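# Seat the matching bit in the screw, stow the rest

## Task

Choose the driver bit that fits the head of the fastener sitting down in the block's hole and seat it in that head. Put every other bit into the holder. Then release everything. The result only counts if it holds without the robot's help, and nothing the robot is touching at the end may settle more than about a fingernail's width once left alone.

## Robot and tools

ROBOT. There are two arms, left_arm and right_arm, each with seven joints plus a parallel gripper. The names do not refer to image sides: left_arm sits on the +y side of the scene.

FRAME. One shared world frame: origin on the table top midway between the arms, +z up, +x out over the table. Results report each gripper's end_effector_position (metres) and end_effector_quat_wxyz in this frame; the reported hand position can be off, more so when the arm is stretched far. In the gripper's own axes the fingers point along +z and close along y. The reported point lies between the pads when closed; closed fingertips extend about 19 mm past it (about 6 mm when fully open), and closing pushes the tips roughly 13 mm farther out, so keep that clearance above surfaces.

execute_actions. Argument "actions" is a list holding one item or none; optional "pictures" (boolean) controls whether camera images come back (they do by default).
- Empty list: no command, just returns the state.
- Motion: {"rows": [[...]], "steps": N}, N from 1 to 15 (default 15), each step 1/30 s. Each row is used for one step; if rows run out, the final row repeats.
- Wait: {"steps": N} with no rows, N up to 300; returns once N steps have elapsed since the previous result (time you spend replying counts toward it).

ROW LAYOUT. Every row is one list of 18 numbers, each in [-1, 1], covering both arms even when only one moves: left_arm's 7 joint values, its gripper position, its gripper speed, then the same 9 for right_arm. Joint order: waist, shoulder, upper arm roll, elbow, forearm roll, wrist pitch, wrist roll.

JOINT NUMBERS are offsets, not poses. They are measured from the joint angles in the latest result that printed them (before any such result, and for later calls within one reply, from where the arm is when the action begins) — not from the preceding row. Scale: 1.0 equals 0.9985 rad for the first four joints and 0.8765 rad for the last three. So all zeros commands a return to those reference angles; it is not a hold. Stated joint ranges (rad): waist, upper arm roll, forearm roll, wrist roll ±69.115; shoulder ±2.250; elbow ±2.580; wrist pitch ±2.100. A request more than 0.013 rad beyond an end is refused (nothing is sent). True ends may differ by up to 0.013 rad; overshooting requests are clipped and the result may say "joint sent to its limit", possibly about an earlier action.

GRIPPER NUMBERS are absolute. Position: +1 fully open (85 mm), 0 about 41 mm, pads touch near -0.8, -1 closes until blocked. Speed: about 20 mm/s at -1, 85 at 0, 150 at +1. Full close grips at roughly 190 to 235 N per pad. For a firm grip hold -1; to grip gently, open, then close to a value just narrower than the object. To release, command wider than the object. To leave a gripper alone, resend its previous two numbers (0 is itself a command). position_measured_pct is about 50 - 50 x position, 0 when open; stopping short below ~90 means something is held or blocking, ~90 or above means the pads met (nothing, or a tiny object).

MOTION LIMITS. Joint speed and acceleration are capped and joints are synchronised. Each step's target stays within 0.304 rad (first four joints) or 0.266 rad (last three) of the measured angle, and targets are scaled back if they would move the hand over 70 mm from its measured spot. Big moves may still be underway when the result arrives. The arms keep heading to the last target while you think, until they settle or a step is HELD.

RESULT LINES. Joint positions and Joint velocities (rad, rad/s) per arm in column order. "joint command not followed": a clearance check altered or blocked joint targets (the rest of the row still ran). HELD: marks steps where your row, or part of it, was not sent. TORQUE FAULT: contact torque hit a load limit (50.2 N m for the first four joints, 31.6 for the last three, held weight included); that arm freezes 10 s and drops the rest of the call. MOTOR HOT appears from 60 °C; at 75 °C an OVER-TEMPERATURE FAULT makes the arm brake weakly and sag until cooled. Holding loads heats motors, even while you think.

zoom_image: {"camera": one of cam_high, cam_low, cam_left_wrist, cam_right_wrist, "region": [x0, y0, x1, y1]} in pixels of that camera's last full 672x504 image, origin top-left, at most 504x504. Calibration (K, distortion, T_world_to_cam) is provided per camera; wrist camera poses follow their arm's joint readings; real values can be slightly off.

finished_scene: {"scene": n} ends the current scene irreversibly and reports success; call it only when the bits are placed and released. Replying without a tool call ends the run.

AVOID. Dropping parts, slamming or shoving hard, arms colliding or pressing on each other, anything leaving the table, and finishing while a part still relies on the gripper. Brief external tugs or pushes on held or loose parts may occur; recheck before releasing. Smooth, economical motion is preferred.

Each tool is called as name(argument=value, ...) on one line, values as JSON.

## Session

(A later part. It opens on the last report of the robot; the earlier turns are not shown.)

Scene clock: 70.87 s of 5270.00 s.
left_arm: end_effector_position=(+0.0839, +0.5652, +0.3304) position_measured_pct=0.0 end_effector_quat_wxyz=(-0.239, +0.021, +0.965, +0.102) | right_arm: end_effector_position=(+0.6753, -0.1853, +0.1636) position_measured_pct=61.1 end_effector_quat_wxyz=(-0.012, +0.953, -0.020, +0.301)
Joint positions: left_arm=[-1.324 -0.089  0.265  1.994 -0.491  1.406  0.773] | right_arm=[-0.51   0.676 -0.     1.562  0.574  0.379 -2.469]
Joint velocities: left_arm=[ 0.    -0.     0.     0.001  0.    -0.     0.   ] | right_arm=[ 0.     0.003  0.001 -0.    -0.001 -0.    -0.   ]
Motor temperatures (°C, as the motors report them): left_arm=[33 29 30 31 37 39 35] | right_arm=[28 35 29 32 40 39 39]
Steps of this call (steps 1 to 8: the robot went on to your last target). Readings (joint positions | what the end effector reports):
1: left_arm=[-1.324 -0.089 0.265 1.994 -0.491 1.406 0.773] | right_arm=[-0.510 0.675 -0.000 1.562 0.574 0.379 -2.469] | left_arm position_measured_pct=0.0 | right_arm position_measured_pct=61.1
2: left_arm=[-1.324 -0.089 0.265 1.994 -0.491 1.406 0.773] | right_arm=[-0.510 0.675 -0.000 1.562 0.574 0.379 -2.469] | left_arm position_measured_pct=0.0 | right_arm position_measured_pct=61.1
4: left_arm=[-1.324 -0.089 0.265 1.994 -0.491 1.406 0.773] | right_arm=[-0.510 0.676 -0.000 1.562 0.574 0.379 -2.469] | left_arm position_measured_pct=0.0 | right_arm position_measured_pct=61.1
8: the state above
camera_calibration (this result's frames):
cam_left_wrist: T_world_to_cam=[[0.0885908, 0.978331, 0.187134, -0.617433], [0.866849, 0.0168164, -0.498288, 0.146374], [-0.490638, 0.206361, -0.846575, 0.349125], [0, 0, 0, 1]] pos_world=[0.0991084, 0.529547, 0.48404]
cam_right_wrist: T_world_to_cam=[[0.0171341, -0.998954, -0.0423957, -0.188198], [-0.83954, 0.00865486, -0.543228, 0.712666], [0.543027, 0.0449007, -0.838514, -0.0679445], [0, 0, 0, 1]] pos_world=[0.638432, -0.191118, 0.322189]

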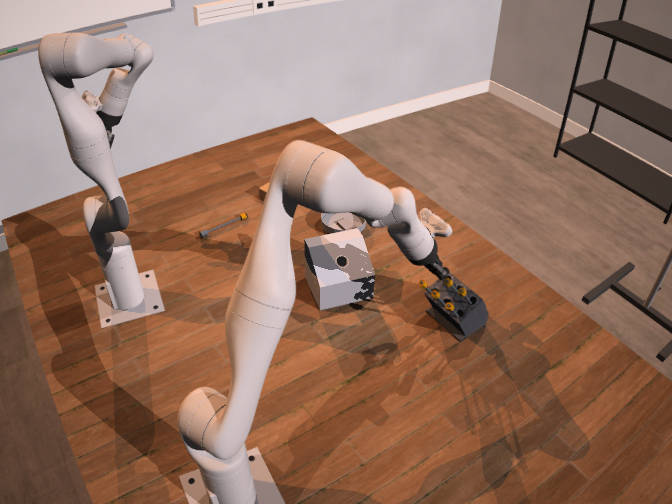

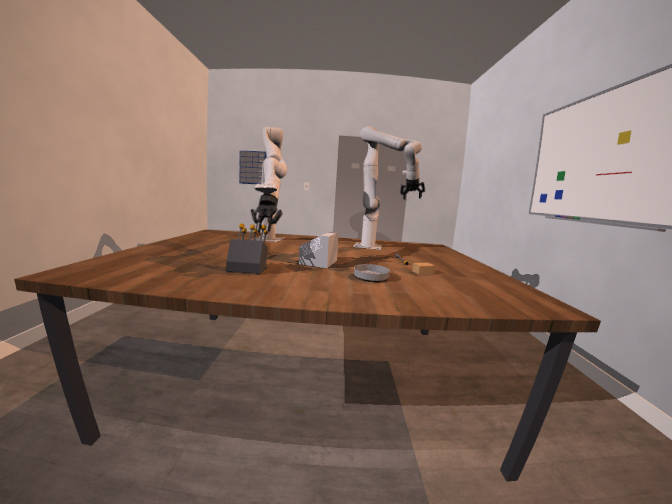

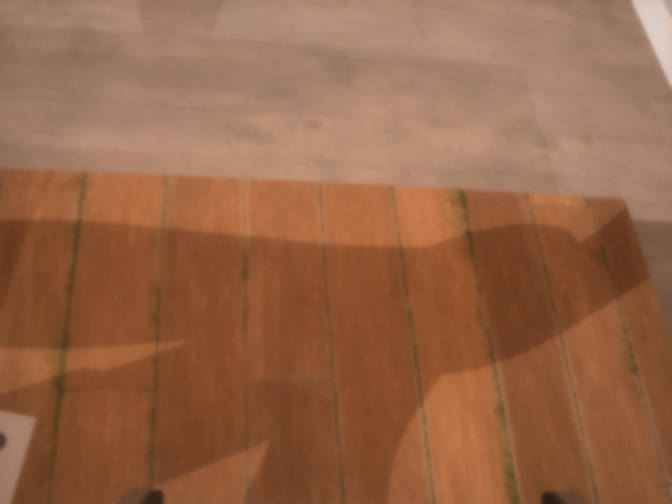

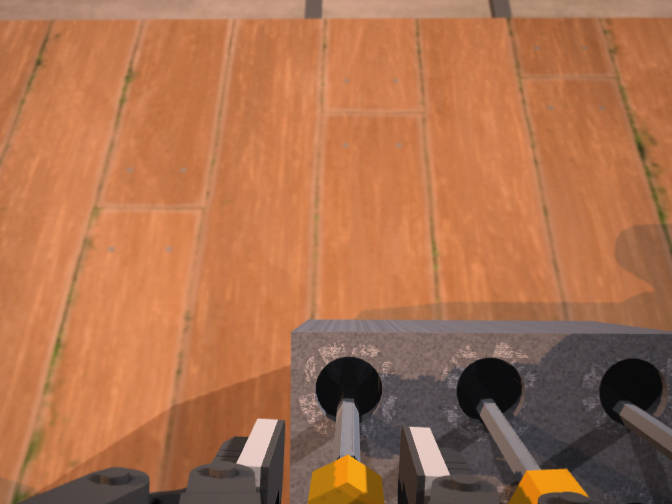

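execute_actions(actions=[{"rows":[[0,0,0,0,0,0,0,1,0,0.0015,0,0,0,0,0,0,-1,-0.3]],"steps":13}], pictures=false)

execute_actions(actions=[{"rows":[[0,0,0,0,0,0,0,1,0,-0.01,-0.096,0,0.0735,0,0,0,-1,-0.3]]}], pictures=false)

execute_actions(actions=[{"rows":[[0,0,0,0,0,0,0,1,0,-0.0105,-0.098,0,0.0695,0,0,0,-1,-0.3]]}])

zoom_image(camera="cam_right_wrist", region=[300, 320, 400, 420])

Scene clock: 75.53 s of 5270.00 s.
left_arm: end_effector_position=(+0.0839, +0.5652, +0.3304) position_measured_pct=0.0 end_effector_quat_wxyz=(-0.239, +0.021, +0.965, +0.102) | right_arm: end_effector_position=(+0.6756, -0.1863, +0.1638) position_measured_pct=77.0 end_effector_quat_wxyz=(-0.012, +0.953, -0.021, +0.301)
Joint positions: left_arm=[-1.324 -0.089  0.265  1.994 -0.491  1.406  0.773] | right_arm=[-0.509  0.676  0.     1.562  0.574  0.379 -2.469]
Joint velocities: left_arm=[-0.    -0.002  0.    -0.001 -0.    -0.     0.   ] | right_arm=[-0.     0.    -0.002  0.001  0.     0.001  0.   ]
Motor temperatures (°C, as the motors report them): left_arm=[33 29 30 31 37 39 35] | right_arm=[28 35 29 32 40 39 39]
Steps of this call (steps 1 to 15: the robot went on to your last target; steps 16 to 90: nothing new was sent; then 1.23 s passed at rest; steps 91 to 103: all 13 steps of this action). Readings (joint positions | what the end effector reports):
91: left_arm=[-1.324 -0.089 0.265 1.994 -0.491 1.406 0.773] | right_arm=[-0.510 0.677 -0.000 1.562 0.574 0.379 -2.469] | left_arm position_measured_pct=0.0 | right_arm position_measured_pct=61.1
92: left_arm=[-1.324 -0.089 0.265 1.994 -0.491 1.406 0.773] | right_arm=[-0.510 0.677 -0.000 1.562 0.574 0.379 -2.469] | left_arm position_measured_pct=0.0 | right_arm position_measured_pct=61.5
94: left_arm=[-1.324 -0.089 0.265 1.994 -0.491 1.406 0.773] | right_arm=[-0.509 0.676 0.000 1.562 0.574 0.379 -2.469] | left_arm position_measured_pct=0.0 | right_arm position_measured_pct=64.7
98: left_arm=[-1.324 -0.089 0.265 1.994 -0.491 1.406 0.773] | right_arm=[-0.509 0.676 0.000 1.562 0.574 0.379 -2.469] | left_arm position_measured_pct=0.0 | right_arm position_measured_pct=73.4
103: the state above

Scene clock: 76.03 s of 5270.00 s.
left_arm: end_effector_position=(+0.0839, +0.5652, +0.3304) position_measured_pct=0.0 end_effector_quat_wxyz=(-0.239, +0.021, +0.965, +0.102) | right_arm: end_effector_position=(+0.6529, -0.1883, +0.1963) position_measured_pct=77.0 end_effector_quat_wxyz=(-0.017, +0.950, -0.017, +0.310)
Joint positions: left_arm=[-1.324 -0.089  0.265  1.994 -0.491  1.406  0.773] | right_arm=[-0.519  0.581  0.     1.635  0.574  0.379 -2.469]
Joint velocities: left_arm=[-0.     0.001 -0.     0.001 -0.    -0.     0.   ] | right_arm=[-0.003 -0.009  0.001  0.003  0.001 -0.001  0.   ]
Motor temperatures (°C, as the motors report them): left_arm=[33 29 30 31 37 39 35] | right_arm=[28 35 29 32 40 39 39]
Steps of this call (steps 1 to 15: all 15 steps of this action). Readings (joint positions | what the end effector reports):
1: left_arm=[-1.324 -0.089 0.265 1.994 -0.491 1.406 0.773] | right_arm=[-0.509 0.675 0.000 1.563 0.574 0.379 -2.469] | left_arm position_measured_pct=0.0 | right_arm position_measured_pct=77.0
2: left_arm=[-1.324 -0.089 0.265 1.994 -0.491 1.406 0.773] | right_arm=[-0.510 0.669 0.000 1.568 0.574 0.379 -2.469] | left_arm position_measured_pct=0.0 | right_arm position_measured_pct=77.0
4: left_arm=[-1.324 -0.089 0.265 1.994 -0.491 1.406 0.773] | right_arm=[-0.514 0.640 0.000 1.589 0.574 0.379 -2.469] | left_arm position_measured_pct=0.0 | right_arm position_measured_pct=77.0
8: left_arm=[-1.324 -0.089 0.265 1.994 -0.491 1.406 0.773] | right_arm=[-0.518 0.589 -0.000 1.629 0.574 0.379 -2.469] | left_arm position_measured_pct=0.0 | right_arm position_measured_pct=77.0
15: the state above

Scene clock: 76.53 s of 5270.00 s.
left_arm: end_effector_position=(+0.0839, +0.5652, +0.3304) position_measured_pct=0.0 end_effector_quat_wxyz=(-0.239, +0.021, +0.965, +0.102) | right_arm: end_effector_position=(+0.6299, -0.1906, +0.2288) position_measured_pct=77.0 end_effector_quat_wxyz=(-0.024, +0.946, -0.014, +0.322)
Joint positions: left_arm=[-1.324 -0.089  0.265  1.994 -0.491  1.406  0.773] | right_arm=[-0.529  0.485  0.     1.704  0.574  0.379 -2.469]
Joint velocities: left_arm=[ 0.    -0.001  0.    -0.     0.     0.    -0.   ] | right_arm=[-0.003 -0.012 -0.001  0.003 -0.    -0.001  0.001]
Motor temperatures (°C, as the motors report them): left_arm=[33 29 30 31 37 39 35] | right_arm=[28 35 29 32 40 39 39]
Steps of this call (steps 1 to 15: all 15 steps of this action). Readings (joint positions | what the end effector reports):
1: left_arm=[-1.324 -0.089 0.265 1.994 -0.491 1.406 0.773] | right_arm=[-0.519 0.580 0.000 1.636 0.574 0.379 -2.469] | left_arm position_measured_pct=0.0 | right_arm position_measured_pct=77.0
2: left_arm=[-1.324 -0.089 0.265 1.994 -0.491 1.406 0.773] | right_arm=[-0.520 0.573 0.000 1.641 0.574 0.379 -2.469] | left_arm position_measured_pct=0.0 | right_arm position_measured_pct=77.0
4: left_arm=[-1.324 -0.089 0.265 1.994 -0.491 1.406 0.773] | right_arm=[-0.523 0.543 0.000 1.661 0.574 0.379 -2.469] | left_arm position_measured_pct=0.0 | right_arm position_measured_pct=77.0
8: left_arm=[-1.324 -0.089 0.265 1.994 -0.491 1.406 0.773] | right_arm=[-0.528 0.493 -0.000 1.698 0.574 0.379 -2.469] | left_arm position_measured_pct=0.0 | right_arm position_measured_pct=77.0
15: the state above
camera_calibration (this result's frames):
cam_left_wrist: T_world_to_cam=[[0.0885922, 0.978331, 0.187136, -0.617435], [0.866849, 0.0168155, -0.498287, 0.146373], [-0.490636, 0.206363, -0.846576, 0.349124], [0, 0, 0, 1]] pos_world=[0.0991093, 0.529548, 0.48404]
cam_right_wrist: T_world_to_cam=[[0.0379115, -0.99751, -0.0594761, -0.198877], [-0.81399, 0.00369731, -0.580866, 0.701534], [0.57964, 0.0704345, -0.811823, -0.0126497], [0, 0, 0, 1]] pos_world=[0.585914, -0.200084, 0.3854]

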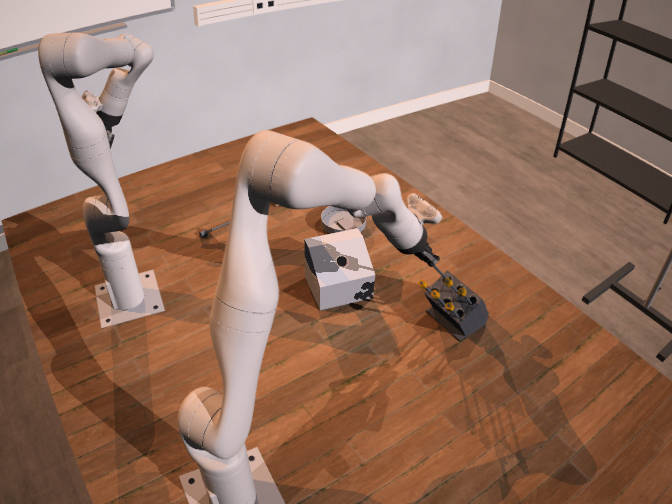

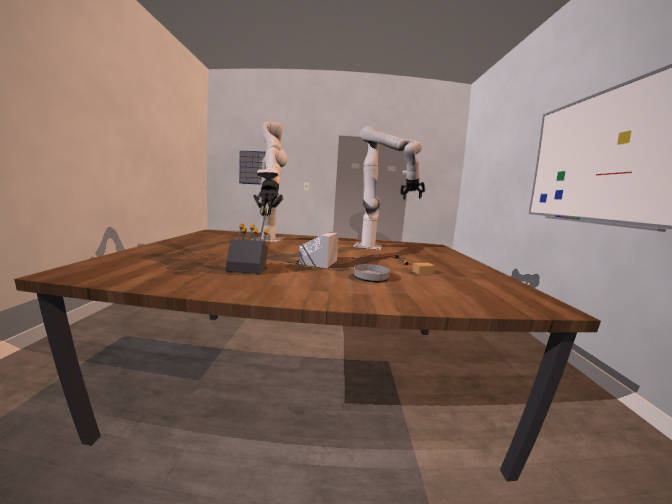

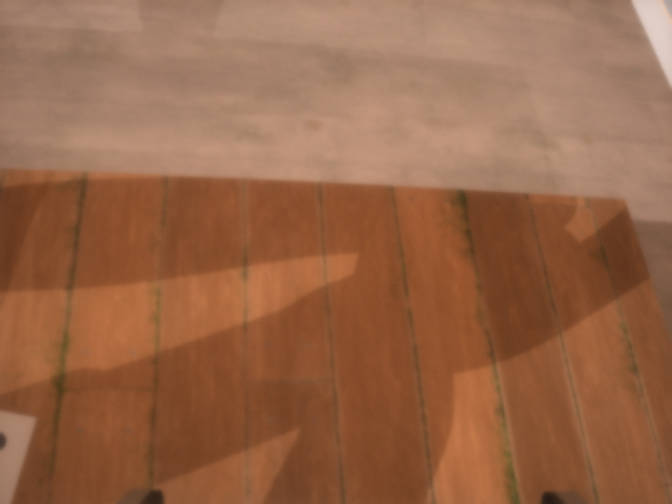

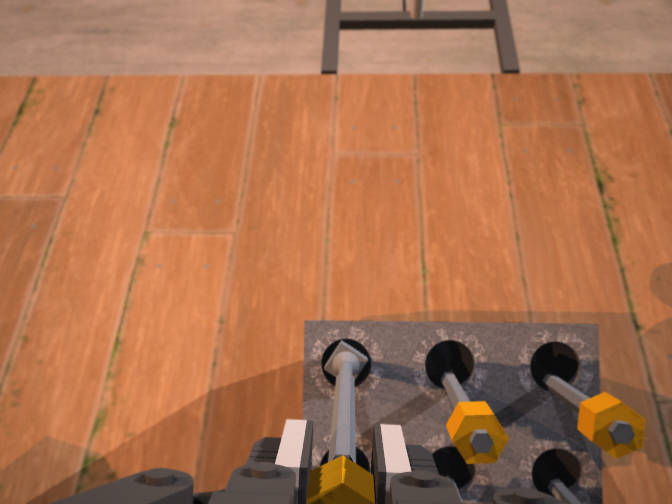

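Region (300, 320, 400, 420) of cam_right_wrist's 672x504 image, scaled by 5.040.

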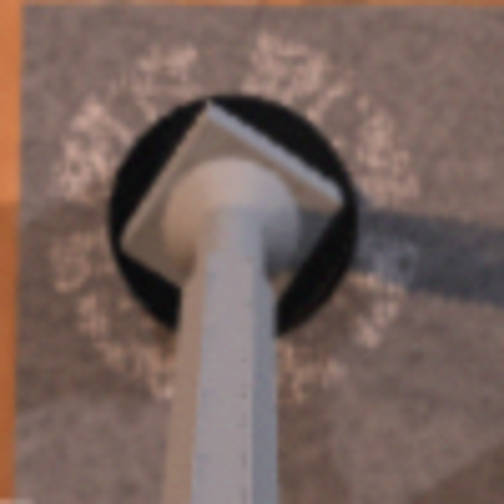

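execute_actions(actions=[{"rows":[[0,0,0,0,0,0,0,1,0,0.01,0.096,0,-0.069,0,0,0,-1,-0.3]]}], pictures=false)

execute_actions(actions=[{"rows":[[0,0,0,0,0,0,0,1,0,0.0095,0.092,0,-0.07,0,0,0,-1,-0.3]]}], pictures=false)

execute_actions(actions=[{"rows":[[0,0,0,0,0,0,0,1,0,0,0,0,0,0,0,0,-0.22,0]],"steps":9}], pictures=false)

execute_actions(actions=[{"rows":[[0,0,0,0,0,0,0,1,0,-0.017,-0.14,0,0.105,0,0,0,-0.22,0]]}], pictures=false)

Scene clock: 82.90 s of 5270.00 s.
left_arm: end_effector_position=(+0.0839, +0.5652, +0.3304) position_measured_pct=0.0 end_effector_quat_wxyz=(-0.239, +0.021, +0.965, +0.102) | right_arm: end_effector_position=(+0.6527, -0.1881, +0.1972) position_measured_pct=77.0 end_effector_quat_wxyz=(-0.017, +0.950, -0.017, +0.311)
Joint positions: left_arm=[-1.324 -0.089  0.265  1.994 -0.491  1.406  0.773] | right_arm=[-0.519  0.579  0.     1.636  0.574  0.379 -2.469]
Joint velocities: left_arm=[ 0.001 -0.002 -0.     0.001  0.     0.    -0.   ] | right_arm=[ 0.001  0.01   0.    -0.004  0.001 -0.002  0.   ]
Motor temperatures (°C, as the motors report them): left_arm=[33 29 30 31 37 39 35] | right_arm=[28 35 29 32 40 39 39]
Steps of this call (steps 1 to 15: the robot went on to your last target; steps 16 to 90: nothing new was sent; then 2.87 s passed at rest; steps 91 to 105: all 15 steps of this action). Readings (joint positions | what the end effector reports):
91: left_arm=[-1.324 -0.089 0.265 1.994 -0.491 1.406 0.773] | right_arm=[-0.529 0.485 0.000 1.704 0.574 0.379 -2.469] | left_arm position_measured_pct=0.0 | right_arm position_measured_pct=77.0
92: left_arm=[-1.324 -0.089 0.265 1.994 -0.491 1.406 0.773] | right_arm=[-0.528 0.491 -0.000 1.699 0.574 0.379 -2.469] | left_arm position_measured_pct=0.0 | right_arm position_measured_pct=77.0
94: left_arm=[-1.324 -0.089 0.265 1.994 -0.491 1.406 0.773] | right_arm=[-0.525 0.521 -0.000 1.679 0.574 0.379 -2.469] | left_arm position_measured_pct=0.0 | right_arm position_measured_pct=77.0
98: left_arm=[-1.324 -0.089 0.265 1.994 -0.491 1.406 0.773] | right_arm=[-0.520 0.572 0.000 1.642 0.574 0.379 -2.469] | left_arm position_measured_pct=0.0 | right_arm position_measured_pct=77.0
105: the state above

Scene clock: 83.40 s of 5270.00 s.
left_arm: end_effector_position=(+0.0839, +0.5652, +0.3304) position_measured_pct=0.0 end_effector_quat_wxyz=(-0.239, +0.021, +0.965, +0.102) | right_arm: end_effector_position=(+0.6742, -0.1862, +0.1658) position_measured_pct=77.0 end_effector_quat_wxyz=(-0.012, +0.953, -0.021, +0.301)
Joint positions: left_arm=[-1.324 -0.089  0.265  1.994 -0.491  1.406  0.773] | right_arm=[-0.51   0.67   0.     1.566  0.574  0.379 -2.469]
Joint velocities: left_arm=[ 0.    -0.001  0.    -0.002 -0.    -0.    -0.   ] | right_arm=[ 0.001  0.01   0.    -0.004  0.001 -0.001  0.   ]
Motor temperatures (°C, as the motors report them): left_arm=[33 29 30 31 37 39 35] | right_arm=[28 35 29 32 40 39 39]
Steps of this call (steps 1 to 15: all 15 steps of this action). Readings (joint positions | what the end effector reports):
1: left_arm=[-1.324 -0.089 0.265 1.994 -0.491 1.406 0.773] | right_arm=[-0.519 0.581 -0.000 1.635 0.574 0.379 -2.469] | left_arm position_measured_pct=0.0 | right_arm position_measured_pct=77.0
2: left_arm=[-1.324 -0.089 0.265 1.994 -0.491 1.406 0.773] | right_arm=[-0.518 0.588 -0.000 1.630 0.574 0.379 -2.469] | left_arm position_measured_pct=0.0 | right_arm position_measured_pct=77.0
4: left_arm=[-1.324 -0.089 0.265 1.994 -0.491 1.406 0.773] | right_arm=[-0.515 0.617 -0.000 1.608 0.574 0.379 -2.469] | left_arm position_measured_pct=0.0 | right_arm position_measured_pct=77.0
8: left_arm=[-1.324 -0.089 0.265 1.994 -0.491 1.406 0.773] | right_arm=[-0.510 0.663 0.000 1.572 0.574 0.379 -2.469] | left_arm position_measured_pct=0.0 | right_arm position_measured_pct=77.0
15: the state above

Scene clock: 83.70 s of 5270.00 s.
left_arm: end_effector_position=(+0.0839, +0.5652, +0.3304) position_measured_pct=0.0 end_effector_quat_wxyz=(-0.239, +0.021, +0.965, +0.102) | right_arm: end_effector_position=(+0.6743, -0.1862, +0.1659) position_measured_pct=61.9 end_effector_quat_wxyz=(-0.012, +0.953, -0.021, +0.301)
Joint positions: left_arm=[-1.324 -0.089  0.265  1.994 -0.491  1.406  0.773] | right_arm=[-0.51   0.67   0.     1.566  0.574  0.379 -2.469]
Joint velocities: left_arm=[-0.    -0.001  0.     0.001  0.     0.     0.   ] | right_arm=[-0.001  0.001 -0.001  0.001 -0.001  0.001 -0.002]
Motor temperatures (°C, as the motors report them): left_arm=[33 29 30 31 37 39 35] | right_arm=[28 35 29 32 40 39 39]
Steps of this call (steps 1 to 9: all 9 steps of this action). Readings (joint positions | what the end effector reports):
1: left_arm=[-1.324 -0.089 0.265 1.994 -0.491 1.406 0.773] | right_arm=[-0.510 0.671 0.000 1.566 0.574 0.379 -2.469] | left_arm position_measured_pct=0.0 | right_arm position_measured_pct=77.0
2: left_arm=[-1.324 -0.089 0.265 1.994 -0.491 1.406 0.773] | right_arm=[-0.510 0.670 0.000 1.566 0.574 0.379 -2.469] | left_arm position_measured_pct=0.0 | right_arm position_measured_pct=77.0
4: left_arm=[-1.324 -0.089 0.265 1.994 -0.491 1.406 0.773] | right_arm=[-0.510 0.670 0.000 1.566 0.574 0.379 -2.469] | left_arm position_measured_pct=0.0 | right_arm position_measured_pct=72.2
8: left_arm=[-1.324 -0.089 0.265 1.994 -0.491 1.406 0.773] | right_arm=[-0.510 0.670 0.000 1.566 0.574 0.379 -2.469] | left_arm position_measured_pct=0.0 | right_arm position_measured_pct=62.7
9: the state above

Scene clock: 84.20 s of 5270.00 s.
left_arm: end_effector_position=(+0.0839, +0.5652, +0.3304) position_measured_pct=0.0 end_effector_quat_wxyz=(-0.239, +0.021, +0.965, +0.102) | right_arm: end_effector_position=(+0.6409, -0.1878, +0.2127) position_measured_pct=61.1 end_effector_quat_wxyz=(-0.021, +0.949, -0.014, +0.316)
Joint positions: left_arm=[-1.324 -0.089  0.265  1.994 -0.491  1.406  0.773] | right_arm=[-0.526  0.533  0.     1.67   0.574  0.379 -2.469]
Joint velocities: left_arm=[ 0.     0.001 -0.    -0.     0.     0.     0.   ] | right_arm=[-0.003 -0.019 -0.     0.006  0.001 -0.001 -0.   ]
Motor temperatures (°C, as the motors report them): left_arm=[33 29 30 31 37 39 35] | right_arm=[28 35 29 32 40 39 39]
Steps of this call (steps 1 to 15: all 15 steps of this action). Readings (joint positions | what the end effector reports):
1: left_arm=[-1.324 -0.089 0.265 1.994 -0.491 1.406 0.773] | right_arm=[-0.510 0.669 0.000 1.567 0.574 0.379 -2.469] | left_arm position_measured_pct=0.0 | right_arm position_measured_pct=61.5
2: left_arm=[-1.324 -0.089 0.265 1.994 -0.491 1.406 0.773] | right_arm=[-0.511 0.663 0.000 1.572 0.574 0.379 -2.469] | left_arm position_measured_pct=0.0 | right_arm position_measured_pct=61.5
4: left_arm=[-1.324 -0.089 0.265 1.994 -0.491 1.406 0.773] | right_arm=[-0.514 0.633 0.000 1.593 0.574 0.379 -2.469] | left_arm position_measured_pct=0.0 | right_arm position_measured_pct=61.1
8: left_arm=[-1.324 -0.089 0.265 1.994 -0.491 1.406 0.773] | right_arm=[-0.524 0.554 -0.000 1.652 0.574 0.379 -2.469] | left_arm position_measured_pct=0.0 | right_arm position_measured_pct=61.1
15: the state above

execute_actions(actions=[{"rows":[[0,0,0,0,0,0,0,1,0,0.0605,-0.059,0,0.2103,0.294,-0.1705,0.33,-0.22,0]]}], pictures=false)

execute_actions(actions=[{"steps":10}])

zoom_image(camera="cam_right_wrist", region=[270, 330, 420, 480])

Scene clock: 86.97 s of 5270.00 s.
left_arm: end_effector_position=(+0.0839, +0.5652, +0.3304) position_measured_pct=0.0 end_effector_quat_wxyz=(-0.239, +0.021, +0.965, +0.102) | right_arm: end_effector_position=(+0.6014, -0.2311, +0.1890) position_measured_pct=61.1 end_effector_quat_wxyz=(+0.061, +0.920, +0.228, +0.313)
Joint positions: left_arm=[-1.324 -0.089  0.265  1.994 -0.491  1.406  0.773] | right_arm=[-0.467  0.476  0.     1.879  0.831  0.23  -2.18 ]
Joint velocities: left_arm=[-0.    -0.    -0.     0.001 -0.    -0.    -0.   ] | right_arm=[ 0.011 -0.016 -0.007  0.015  0.006 -0.013  0.013]
Motor temperatures (°C, as the motors report them): left_arm=[33 29 30 31 37 39 35] | right_arm=[28 35 29 32 40 39 39]
Steps of this call (steps 1 to 15: the robot went on to your last target; steps 16 to 68: nothing new was sent; steps 69 to 83: all 15 steps of this action). Readings (joint positions | what the end effector reports):
69: left_arm=[-1.324 -0.089 0.265 1.994 -0.491 1.406 0.773] | right_arm=[-0.526 0.530 -0.000 1.672 0.575 0.378 -2.468] | left_arm position_measured_pct=0.0 | right_arm position_measured_pct=61.1
70: left_arm=[-1.324 -0.089 0.265 1.994 -0.491 1.406 0.773] | right_arm=[-0.524 0.528 -0.001 1.677 0.581 0.374 -2.462] | left_arm position_measured_pct=0.0 | right_arm position_measured_pct=61.1
72: left_arm=[-1.324 -0.089 0.265 1.994 -0.491 1.406 0.773] | right_arm=[-0.516 0.519 -0.001 1.705 0.613 0.355 -2.428] | left_arm position_measured_pct=0.0 | right_arm position_measured_pct=61.1
76: left_arm=[-1.324 -0.089 0.265 1.994 -0.491 1.406 0.773] | right_arm=[-0.486 0.491 0.000 1.808 0.743 0.281 -2.285] | left_arm position_measured_pct=0.0 | right_arm position_measured_pct=61.1
83: the state above

Scene clock: 87.30 s of 5270.00 s.
left_arm: end_effector_position=(+0.0839, +0.5652, +0.3304) position_measured_pct=0.0 end_effector_quat_wxyz=(-0.239, +0.021, +0.965, +0.102) | right_arm: end_effector_position=(+0.6014, -0.2318, +0.1898) position_measured_pct=61.1 end_effector_quat_wxyz=(+0.061, +0.920, +0.228, +0.314)
Joint positions: left_arm=[-1.324 -0.089  0.265  1.994 -0.491  1.406  0.773] | right_arm=[-0.466  0.474  0.     1.88   0.832  0.23  -2.18 ]
Joint velocities: left_arm=[ 0.001 -0.001  0.     0.     0.    -0.     0.   ] | right_arm=[ 0.    -0.002  0.     0.    -0.001  0.    -0.   ]
Motor temperatures (°C, as the motors report them): left_arm=[33 29 30 31 37 39 35] | right_arm=[28 35 29 32 40 39 39]
Steps of this call (steps 1 to 10: the robot went on to your last target). Readings (joint positions | what the end effector reports):
1: left_arm=[-1.324 -0.089 0.265 1.994 -0.491 1.406 0.773] | right_arm=[-0.467 0.475 0.000 1.880 0.832 0.230 -2.180] | left_arm position_measured_pct=0.0 | right_arm position_measured_pct=61.1
2: left_arm=[-1.324 -0.089 0.265 1.994 -0.491 1.406 0.773] | right_arm=[-0.467 0.475 -0.000 1.880 0.832 0.230 -2.180] | left_arm position_measured_pct=0.0 | right_arm position_measured_pct=61.1
4: left_arm=[-1.324 -0.089 0.265 1.994 -0.491 1.406 0.773] | right_arm=[-0.466 0.474 0.000 1.880 0.832 0.230 -2.180] | left_arm position_measured_pct=0.0 | right_arm position_measured_pct=61.1
8: left_arm=[-1.324 -0.089 0.265 1.994 -0.491 1.406 0.773] | right_arm=[-0.466 0.474 0.000 1.880 0.832 0.230 -2.180] | left_arm position_measured_pct=0.0 | right_arm position_measured_pct=61.1
10: the state above
camera_calibration (this result's frames):
cam_left_wrist: T_world_to_cam=[[0.088595, 0.97833, 0.187137, -0.617437], [0.86685, 0.0168135, -0.498285, 0.146372], [-0.490634, 0.206366, -0.846576, 0.349123], [0, 0, 0, 1]] pos_world=[0.0991107, 0.52955, 0.48404]
cam_right_wrist: T_world_to_cam=[[0.42532, -0.87056, 0.247445, -0.503014], [-0.70704, -0.490285, -0.509622, 0.46356], [0.564975, 0.0417985, -0.824048, -0.0203479], [0, 0, 0, 1]] pos_world=[0.553193, -0.209777, 0.343941]

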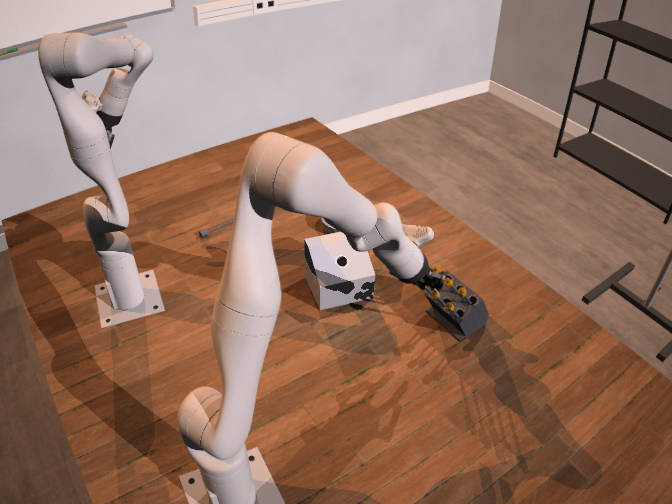

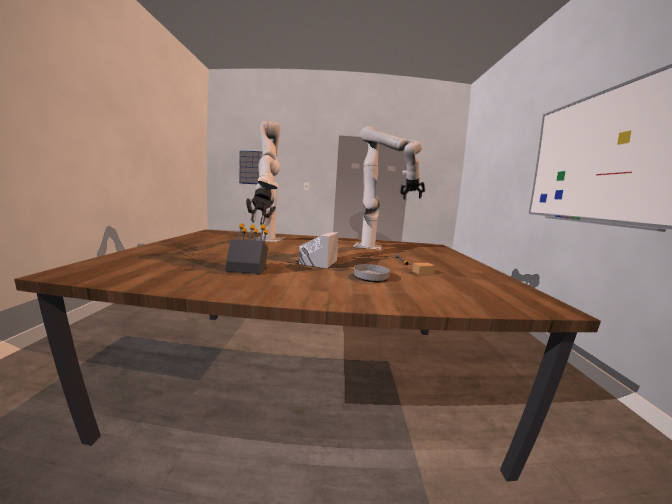

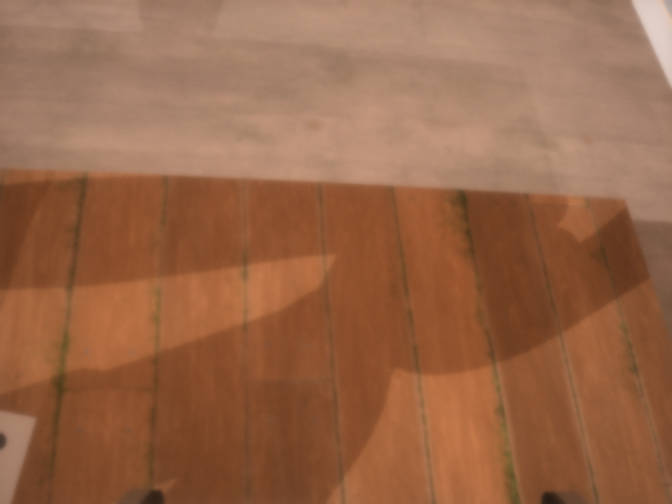

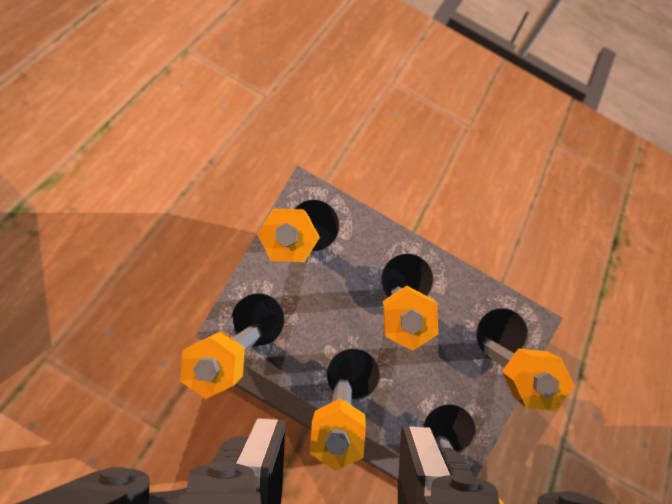

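Region (270, 330, 420, 480) of cam_right_wrist's 672x504 image, scaled by 3.360.

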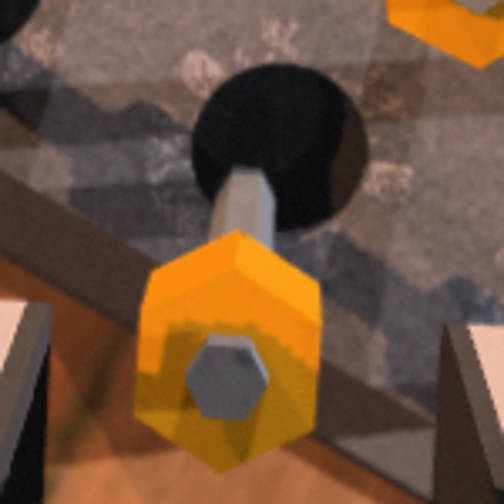

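execute_actions(actions=[])

Scene clock: 98.33 s of 5270.00 s.
left_arm: end_effector_position=(+0.0839, +0.5652, +0.3304) position_measured_pct=0.0 end_effector_quat_wxyz=(-0.239, +0.021, +0.965, +0.102) | right_arm: end_effector_position=(+0.6014, -0.2318, +0.1899) position_measured_pct=61.1 end_effector_quat_wxyz=(+0.061, +0.920, +0.228, +0.314)
Joint positions: left_arm=[-1.324 -0.089  0.265  1.994 -0.491  1.406  0.773] | right_arm=[-0.466  0.474  0.     1.88   0.832  0.23  -2.18 ]
Joint velocities: left_arm=[-0.     0.003 -0.     0.001  0.    -0.     0.   ] | right_arm=[ 0.     0.     0.001 -0.     0.    -0.     0.   ]
Motor temperatures (°C, as the motors report them): left_arm=[33 29 30 31 37 39 35] | right_arm=[28 35 29 32 40 39 39]
Steps of this call (steps 1 to 15: the robot went on to your last target; steps 16 to 90: nothing new was sent; then 8.03 s passed at rest). Readings (joint positions | what the end effector reports):
1: left_arm=[-1.324 -0.089 0.265 1.994 -0.491 1.406 0.773] | right_arm=[-0.466 0.474 0.000 1.880 0.832 0.230 -2.180] | left_arm position_measured_pct=0.0 | right_arm position_measured_pct=61.1
2: left_arm=[-1.324 -0.089 0.265 1.994 -0.491 1.406 0.773] | right_arm=[-0.466 0.474 0.000 1.880 0.832 0.230 -2.180] | left_arm position_measured_pct=0.0 | right_arm position_measured_pct=61.1
4: left_arm=[-1.324 -0.089 0.265 1.994 -0.491 1.406 0.773] | right_arm=[-0.466 0.474 0.000 1.880 0.832 0.230 -2.180] | left_arm position_measured_pct=0.0 | right_arm position_measured_pct=61.1
8: left_arm=[-1.324 -0.089 0.265 1.994 -0.491 1.406 0.773] | right_arm=[-0.466 0.474 0.000 1.880 0.832 0.230 -2.180] | left_arm position_measured_pct=0.0 | right_arm position_measured_pct=61.1
90: the state above
All arms were judged still, so your last target was given up. Only a new action makes them travel on or press farther. Fingers that are still opening or closing keep moving.
camera_calibration (this result's frames):
cam_left_wrist: T_world_to_cam=[[0.0885947, 0.978331, 0.187137, -0.617437], [0.86685, 0.0168138, -0.498285, 0.146372], [-0.490634, 0.206366, -0.846577, 0.349123], [0, 0, 0, 1]] pos_world=[0.0991107, 0.52955, 0.48404]
cam_right_wrist: T_world_to_cam=[[0.425249, -0.870592, 0.247452, -0.503029], [-0.707032, -0.490228, -0.509688, 0.463595], [0.565038, 0.0417878, -0.824006, -0.0203613], [0, 0, 0, 1]] pos_world=[0.553194, -0.209815, 0.343986]

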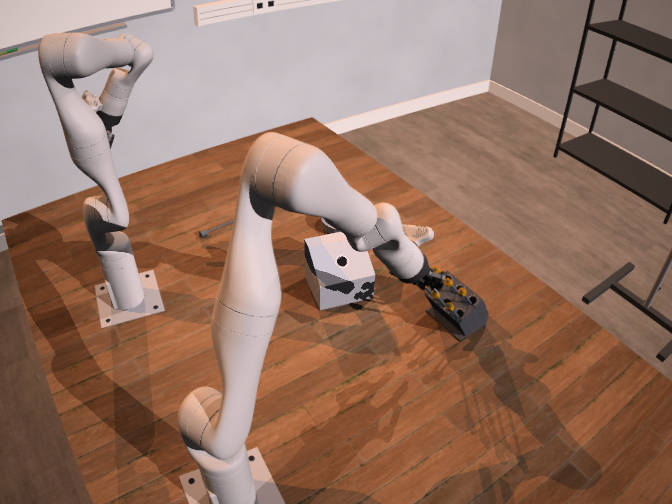

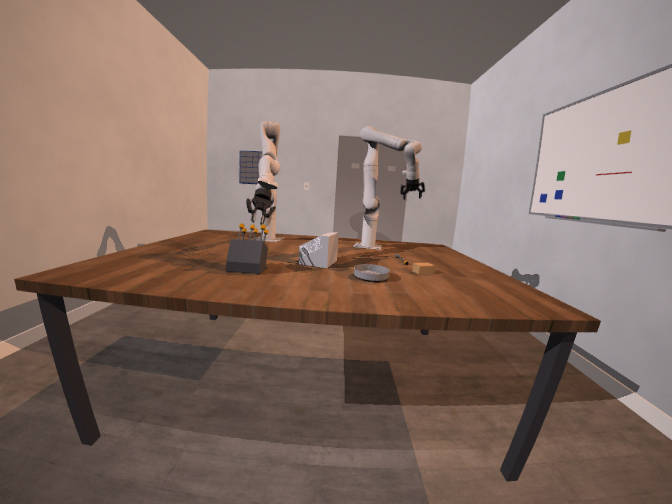

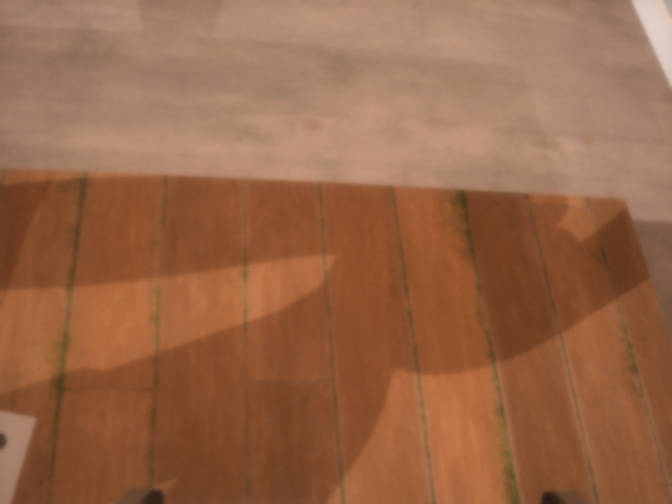

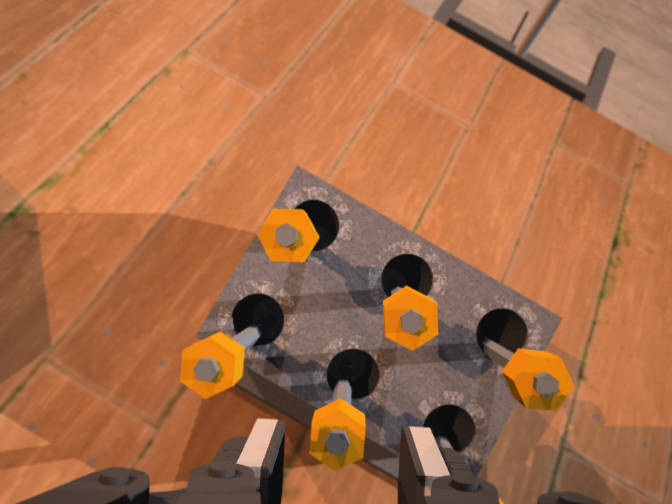

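execute_actions(actions=[{"rows":[[0,0,0,0,0,0,0,1,0,0.0168,0.148,0,-0.1085,0,0,0,-0.22,0]],"steps":15}], pictures=false)

execute_actions(actions=[{"steps":15}])

Scene clock: 100.43 s of 5270.00 s.
left_arm: end_effector_position=(+0.0839, +0.5652, +0.3304) position_measured_pct=0.0 end_effector_quat_wxyz=(-0.239, +0.021, +0.965, +0.102) | right_arm: end_effector_position=(+0.6360, -0.2308, +0.1433) position_measured_pct=61.1 end_effector_quat_wxyz=(+0.065, +0.927, +0.223, +0.295)
Joint positions: left_arm=[-1.324 -0.089  0.265  1.994 -0.491  1.406  0.773] | right_arm=[-0.45   0.619  0.     1.773  0.832  0.23  -2.18 ]
Joint velocities: left_arm=[-0.    -0.    -0.     0.001  0.     0.     0.   ] | right_arm=[ 0.004  0.025  0.002 -0.006 -0.001  0.002  0.001]
Motor temperatures (°C, as the motors report them): left_arm=[33 29 30 31 37 39 35] | right_arm=[28 35 29 32 40 39 39]
Steps of this call (steps 1 to 48: nothing new was sent; steps 49 to 63: all 15 steps of this action). Readings (joint positions | what the end effector reports):
49: left_arm=[-1.324 -0.089 0.265 1.994 -0.491 1.406 0.773] | right_arm=[-0.466 0.475 -0.000 1.880 0.832 0.230 -2.180] | left_arm position_measured_pct=0.0 | right_arm position_measured_pct=61.1
50: left_arm=[-1.324 -0.089 0.265 1.994 -0.491 1.406 0.773] | right_arm=[-0.465 0.482 -0.000 1.875 0.832 0.230 -2.180] | left_arm position_measured_pct=0.0 | right_arm position_measured_pct=61.1
52: left_arm=[-1.324 -0.089 0.265 1.994 -0.491 1.406 0.773] | right_arm=[-0.461 0.511 -0.000 1.855 0.832 0.230 -2.180] | left_arm position_measured_pct=0.0 | right_arm position_measured_pct=61.1
56: left_arm=[-1.324 -0.089 0.265 1.994 -0.491 1.406 0.773] | right_arm=[-0.452 0.594 0.000 1.793 0.832 0.230 -2.180] | left_arm position_measured_pct=0.0 | right_arm position_measured_pct=61.1
63: the state above

Scene clock: 100.93 s of 5270.00 s.
left_arm: end_effector_position=(+0.0839, +0.5652, +0.3304) position_measured_pct=0.0 end_effector_quat_wxyz=(-0.239, +0.021, +0.965, +0.102) | right_arm: end_effector_position=(+0.6359, -0.2311, +0.1420) position_measured_pct=61.1 end_effector_quat_wxyz=(+0.065, +0.927, +0.223, +0.294)
Joint positions: left_arm=[-1.324 -0.089  0.265  1.994 -0.491  1.406  0.773] | right_arm=[-0.449  0.621  0.     1.772  0.832  0.23  -2.18 ]
Joint velocities: left_arm=[-0.001  0.001  0.    -0.002 -0.     0.     0.   ] | right_arm=[-0.001  0.002 -0.001 -0.    -0.    -0.     0.   ]
Motor temperatures (°C, as the motors report them): left_arm=[33 29 30 31 37 39 35] | right_arm=[28 35 29 32 40 39 39]
Steps of this call (steps 1 to 15: the robot went on to your last target). Readings (joint positions | what the end effector reports):
1: left_arm=[-1.324 -0.089 0.265 1.994 -0.491 1.406 0.773] | right_arm=[-0.449 0.620 0.000 1.772 0.832 0.230 -2.180] | left_arm position_measured_pct=0.0 | right_arm position_measured_pct=61.1
2: left_arm=[-1.324 -0.089 0.265 1.994 -0.491 1.406 0.773] | right_arm=[-0.449 0.620 0.000 1.772 0.832 0.230 -2.180] | left_arm position_measured_pct=0.0 | right_arm position_measured_pct=61.1
4: left_arm=[-1.324 -0.089 0.265 1.994 -0.491 1.406 0.773] | right_arm=[-0.449 0.621 0.000 1.772 0.832 0.230 -2.180] | left_arm position_measured_pct=0.0 | right_arm position_measured_pct=61.1
8: left_arm=[-1.324 -0.089 0.265 1.994 -0.491 1.406 0.773] | right_arm=[-0.449 0.621 0.000 1.772 0.832 0.230 -2.180] | left_arm position_measured_pct=0.0 | right_arm position_measured_pct=61.1
15: the state above
All arms were judged still, so your last target was given up. Only a new action makes them travel on or press farther. Fingers that are still opening or closing keep moving.
camera_calibration (this result's frames):
cam_left_wrist: T_world_to_cam=[[0.0885952, 0.97833, 0.187138, -0.617438], [0.866851, 0.0168134, -0.498284, 0.146372], [-0.490633, 0.206366, -0.846577, 0.349123], [0, 0, 0, 1]] pos_world=[0.099111, 0.52955, 0.48404]
cam_right_wrist: T_world_to_cam=[[0.419776, -0.874612, 0.242573, -0.501991], [-0.733645, -0.484319, -0.476655, 0.477507], [0.534371, 0.0221256, -0.84496, -0.0614136], [0, 0, 0, 1]] pos_world=[0.593862, -0.206423, 0.297484]

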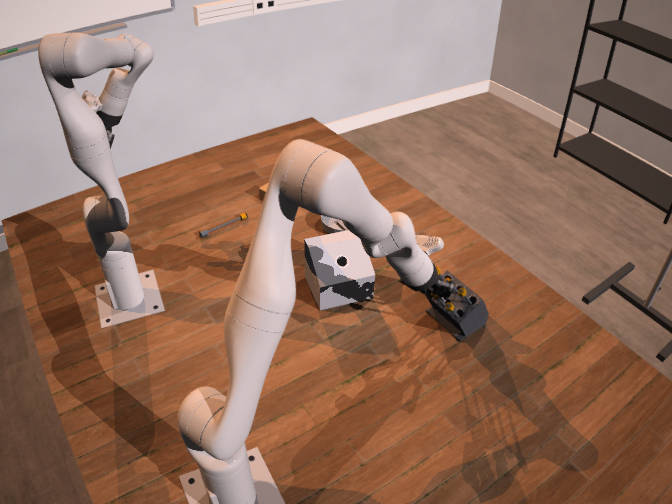

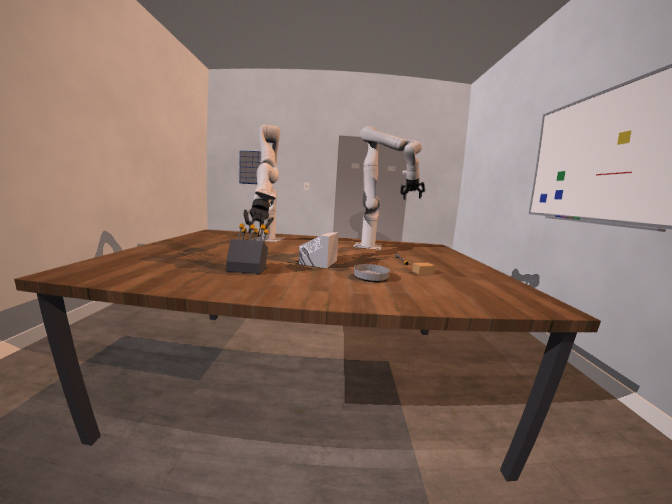

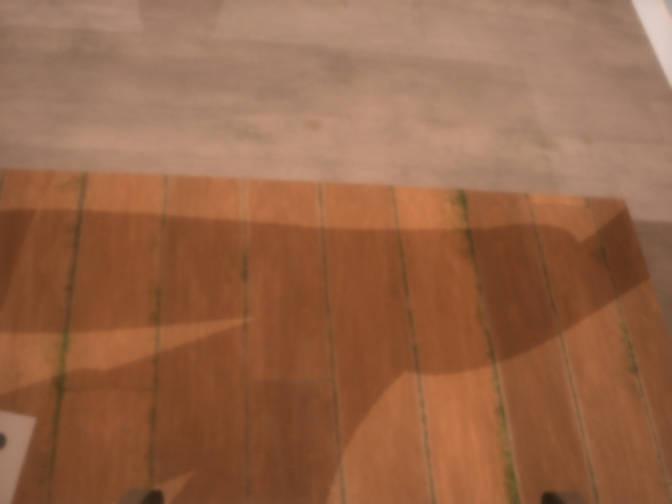

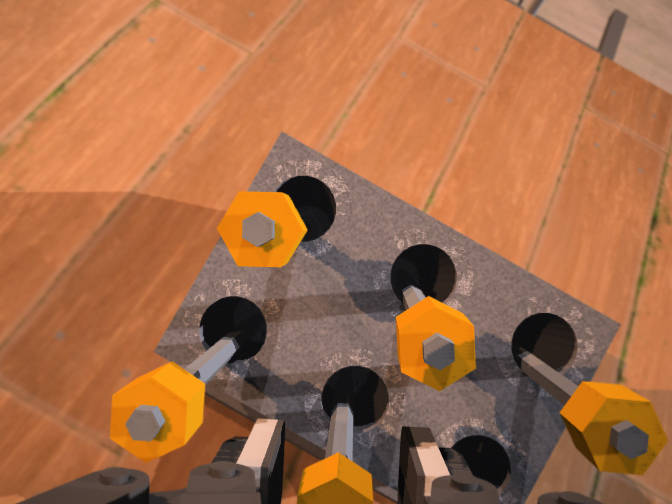

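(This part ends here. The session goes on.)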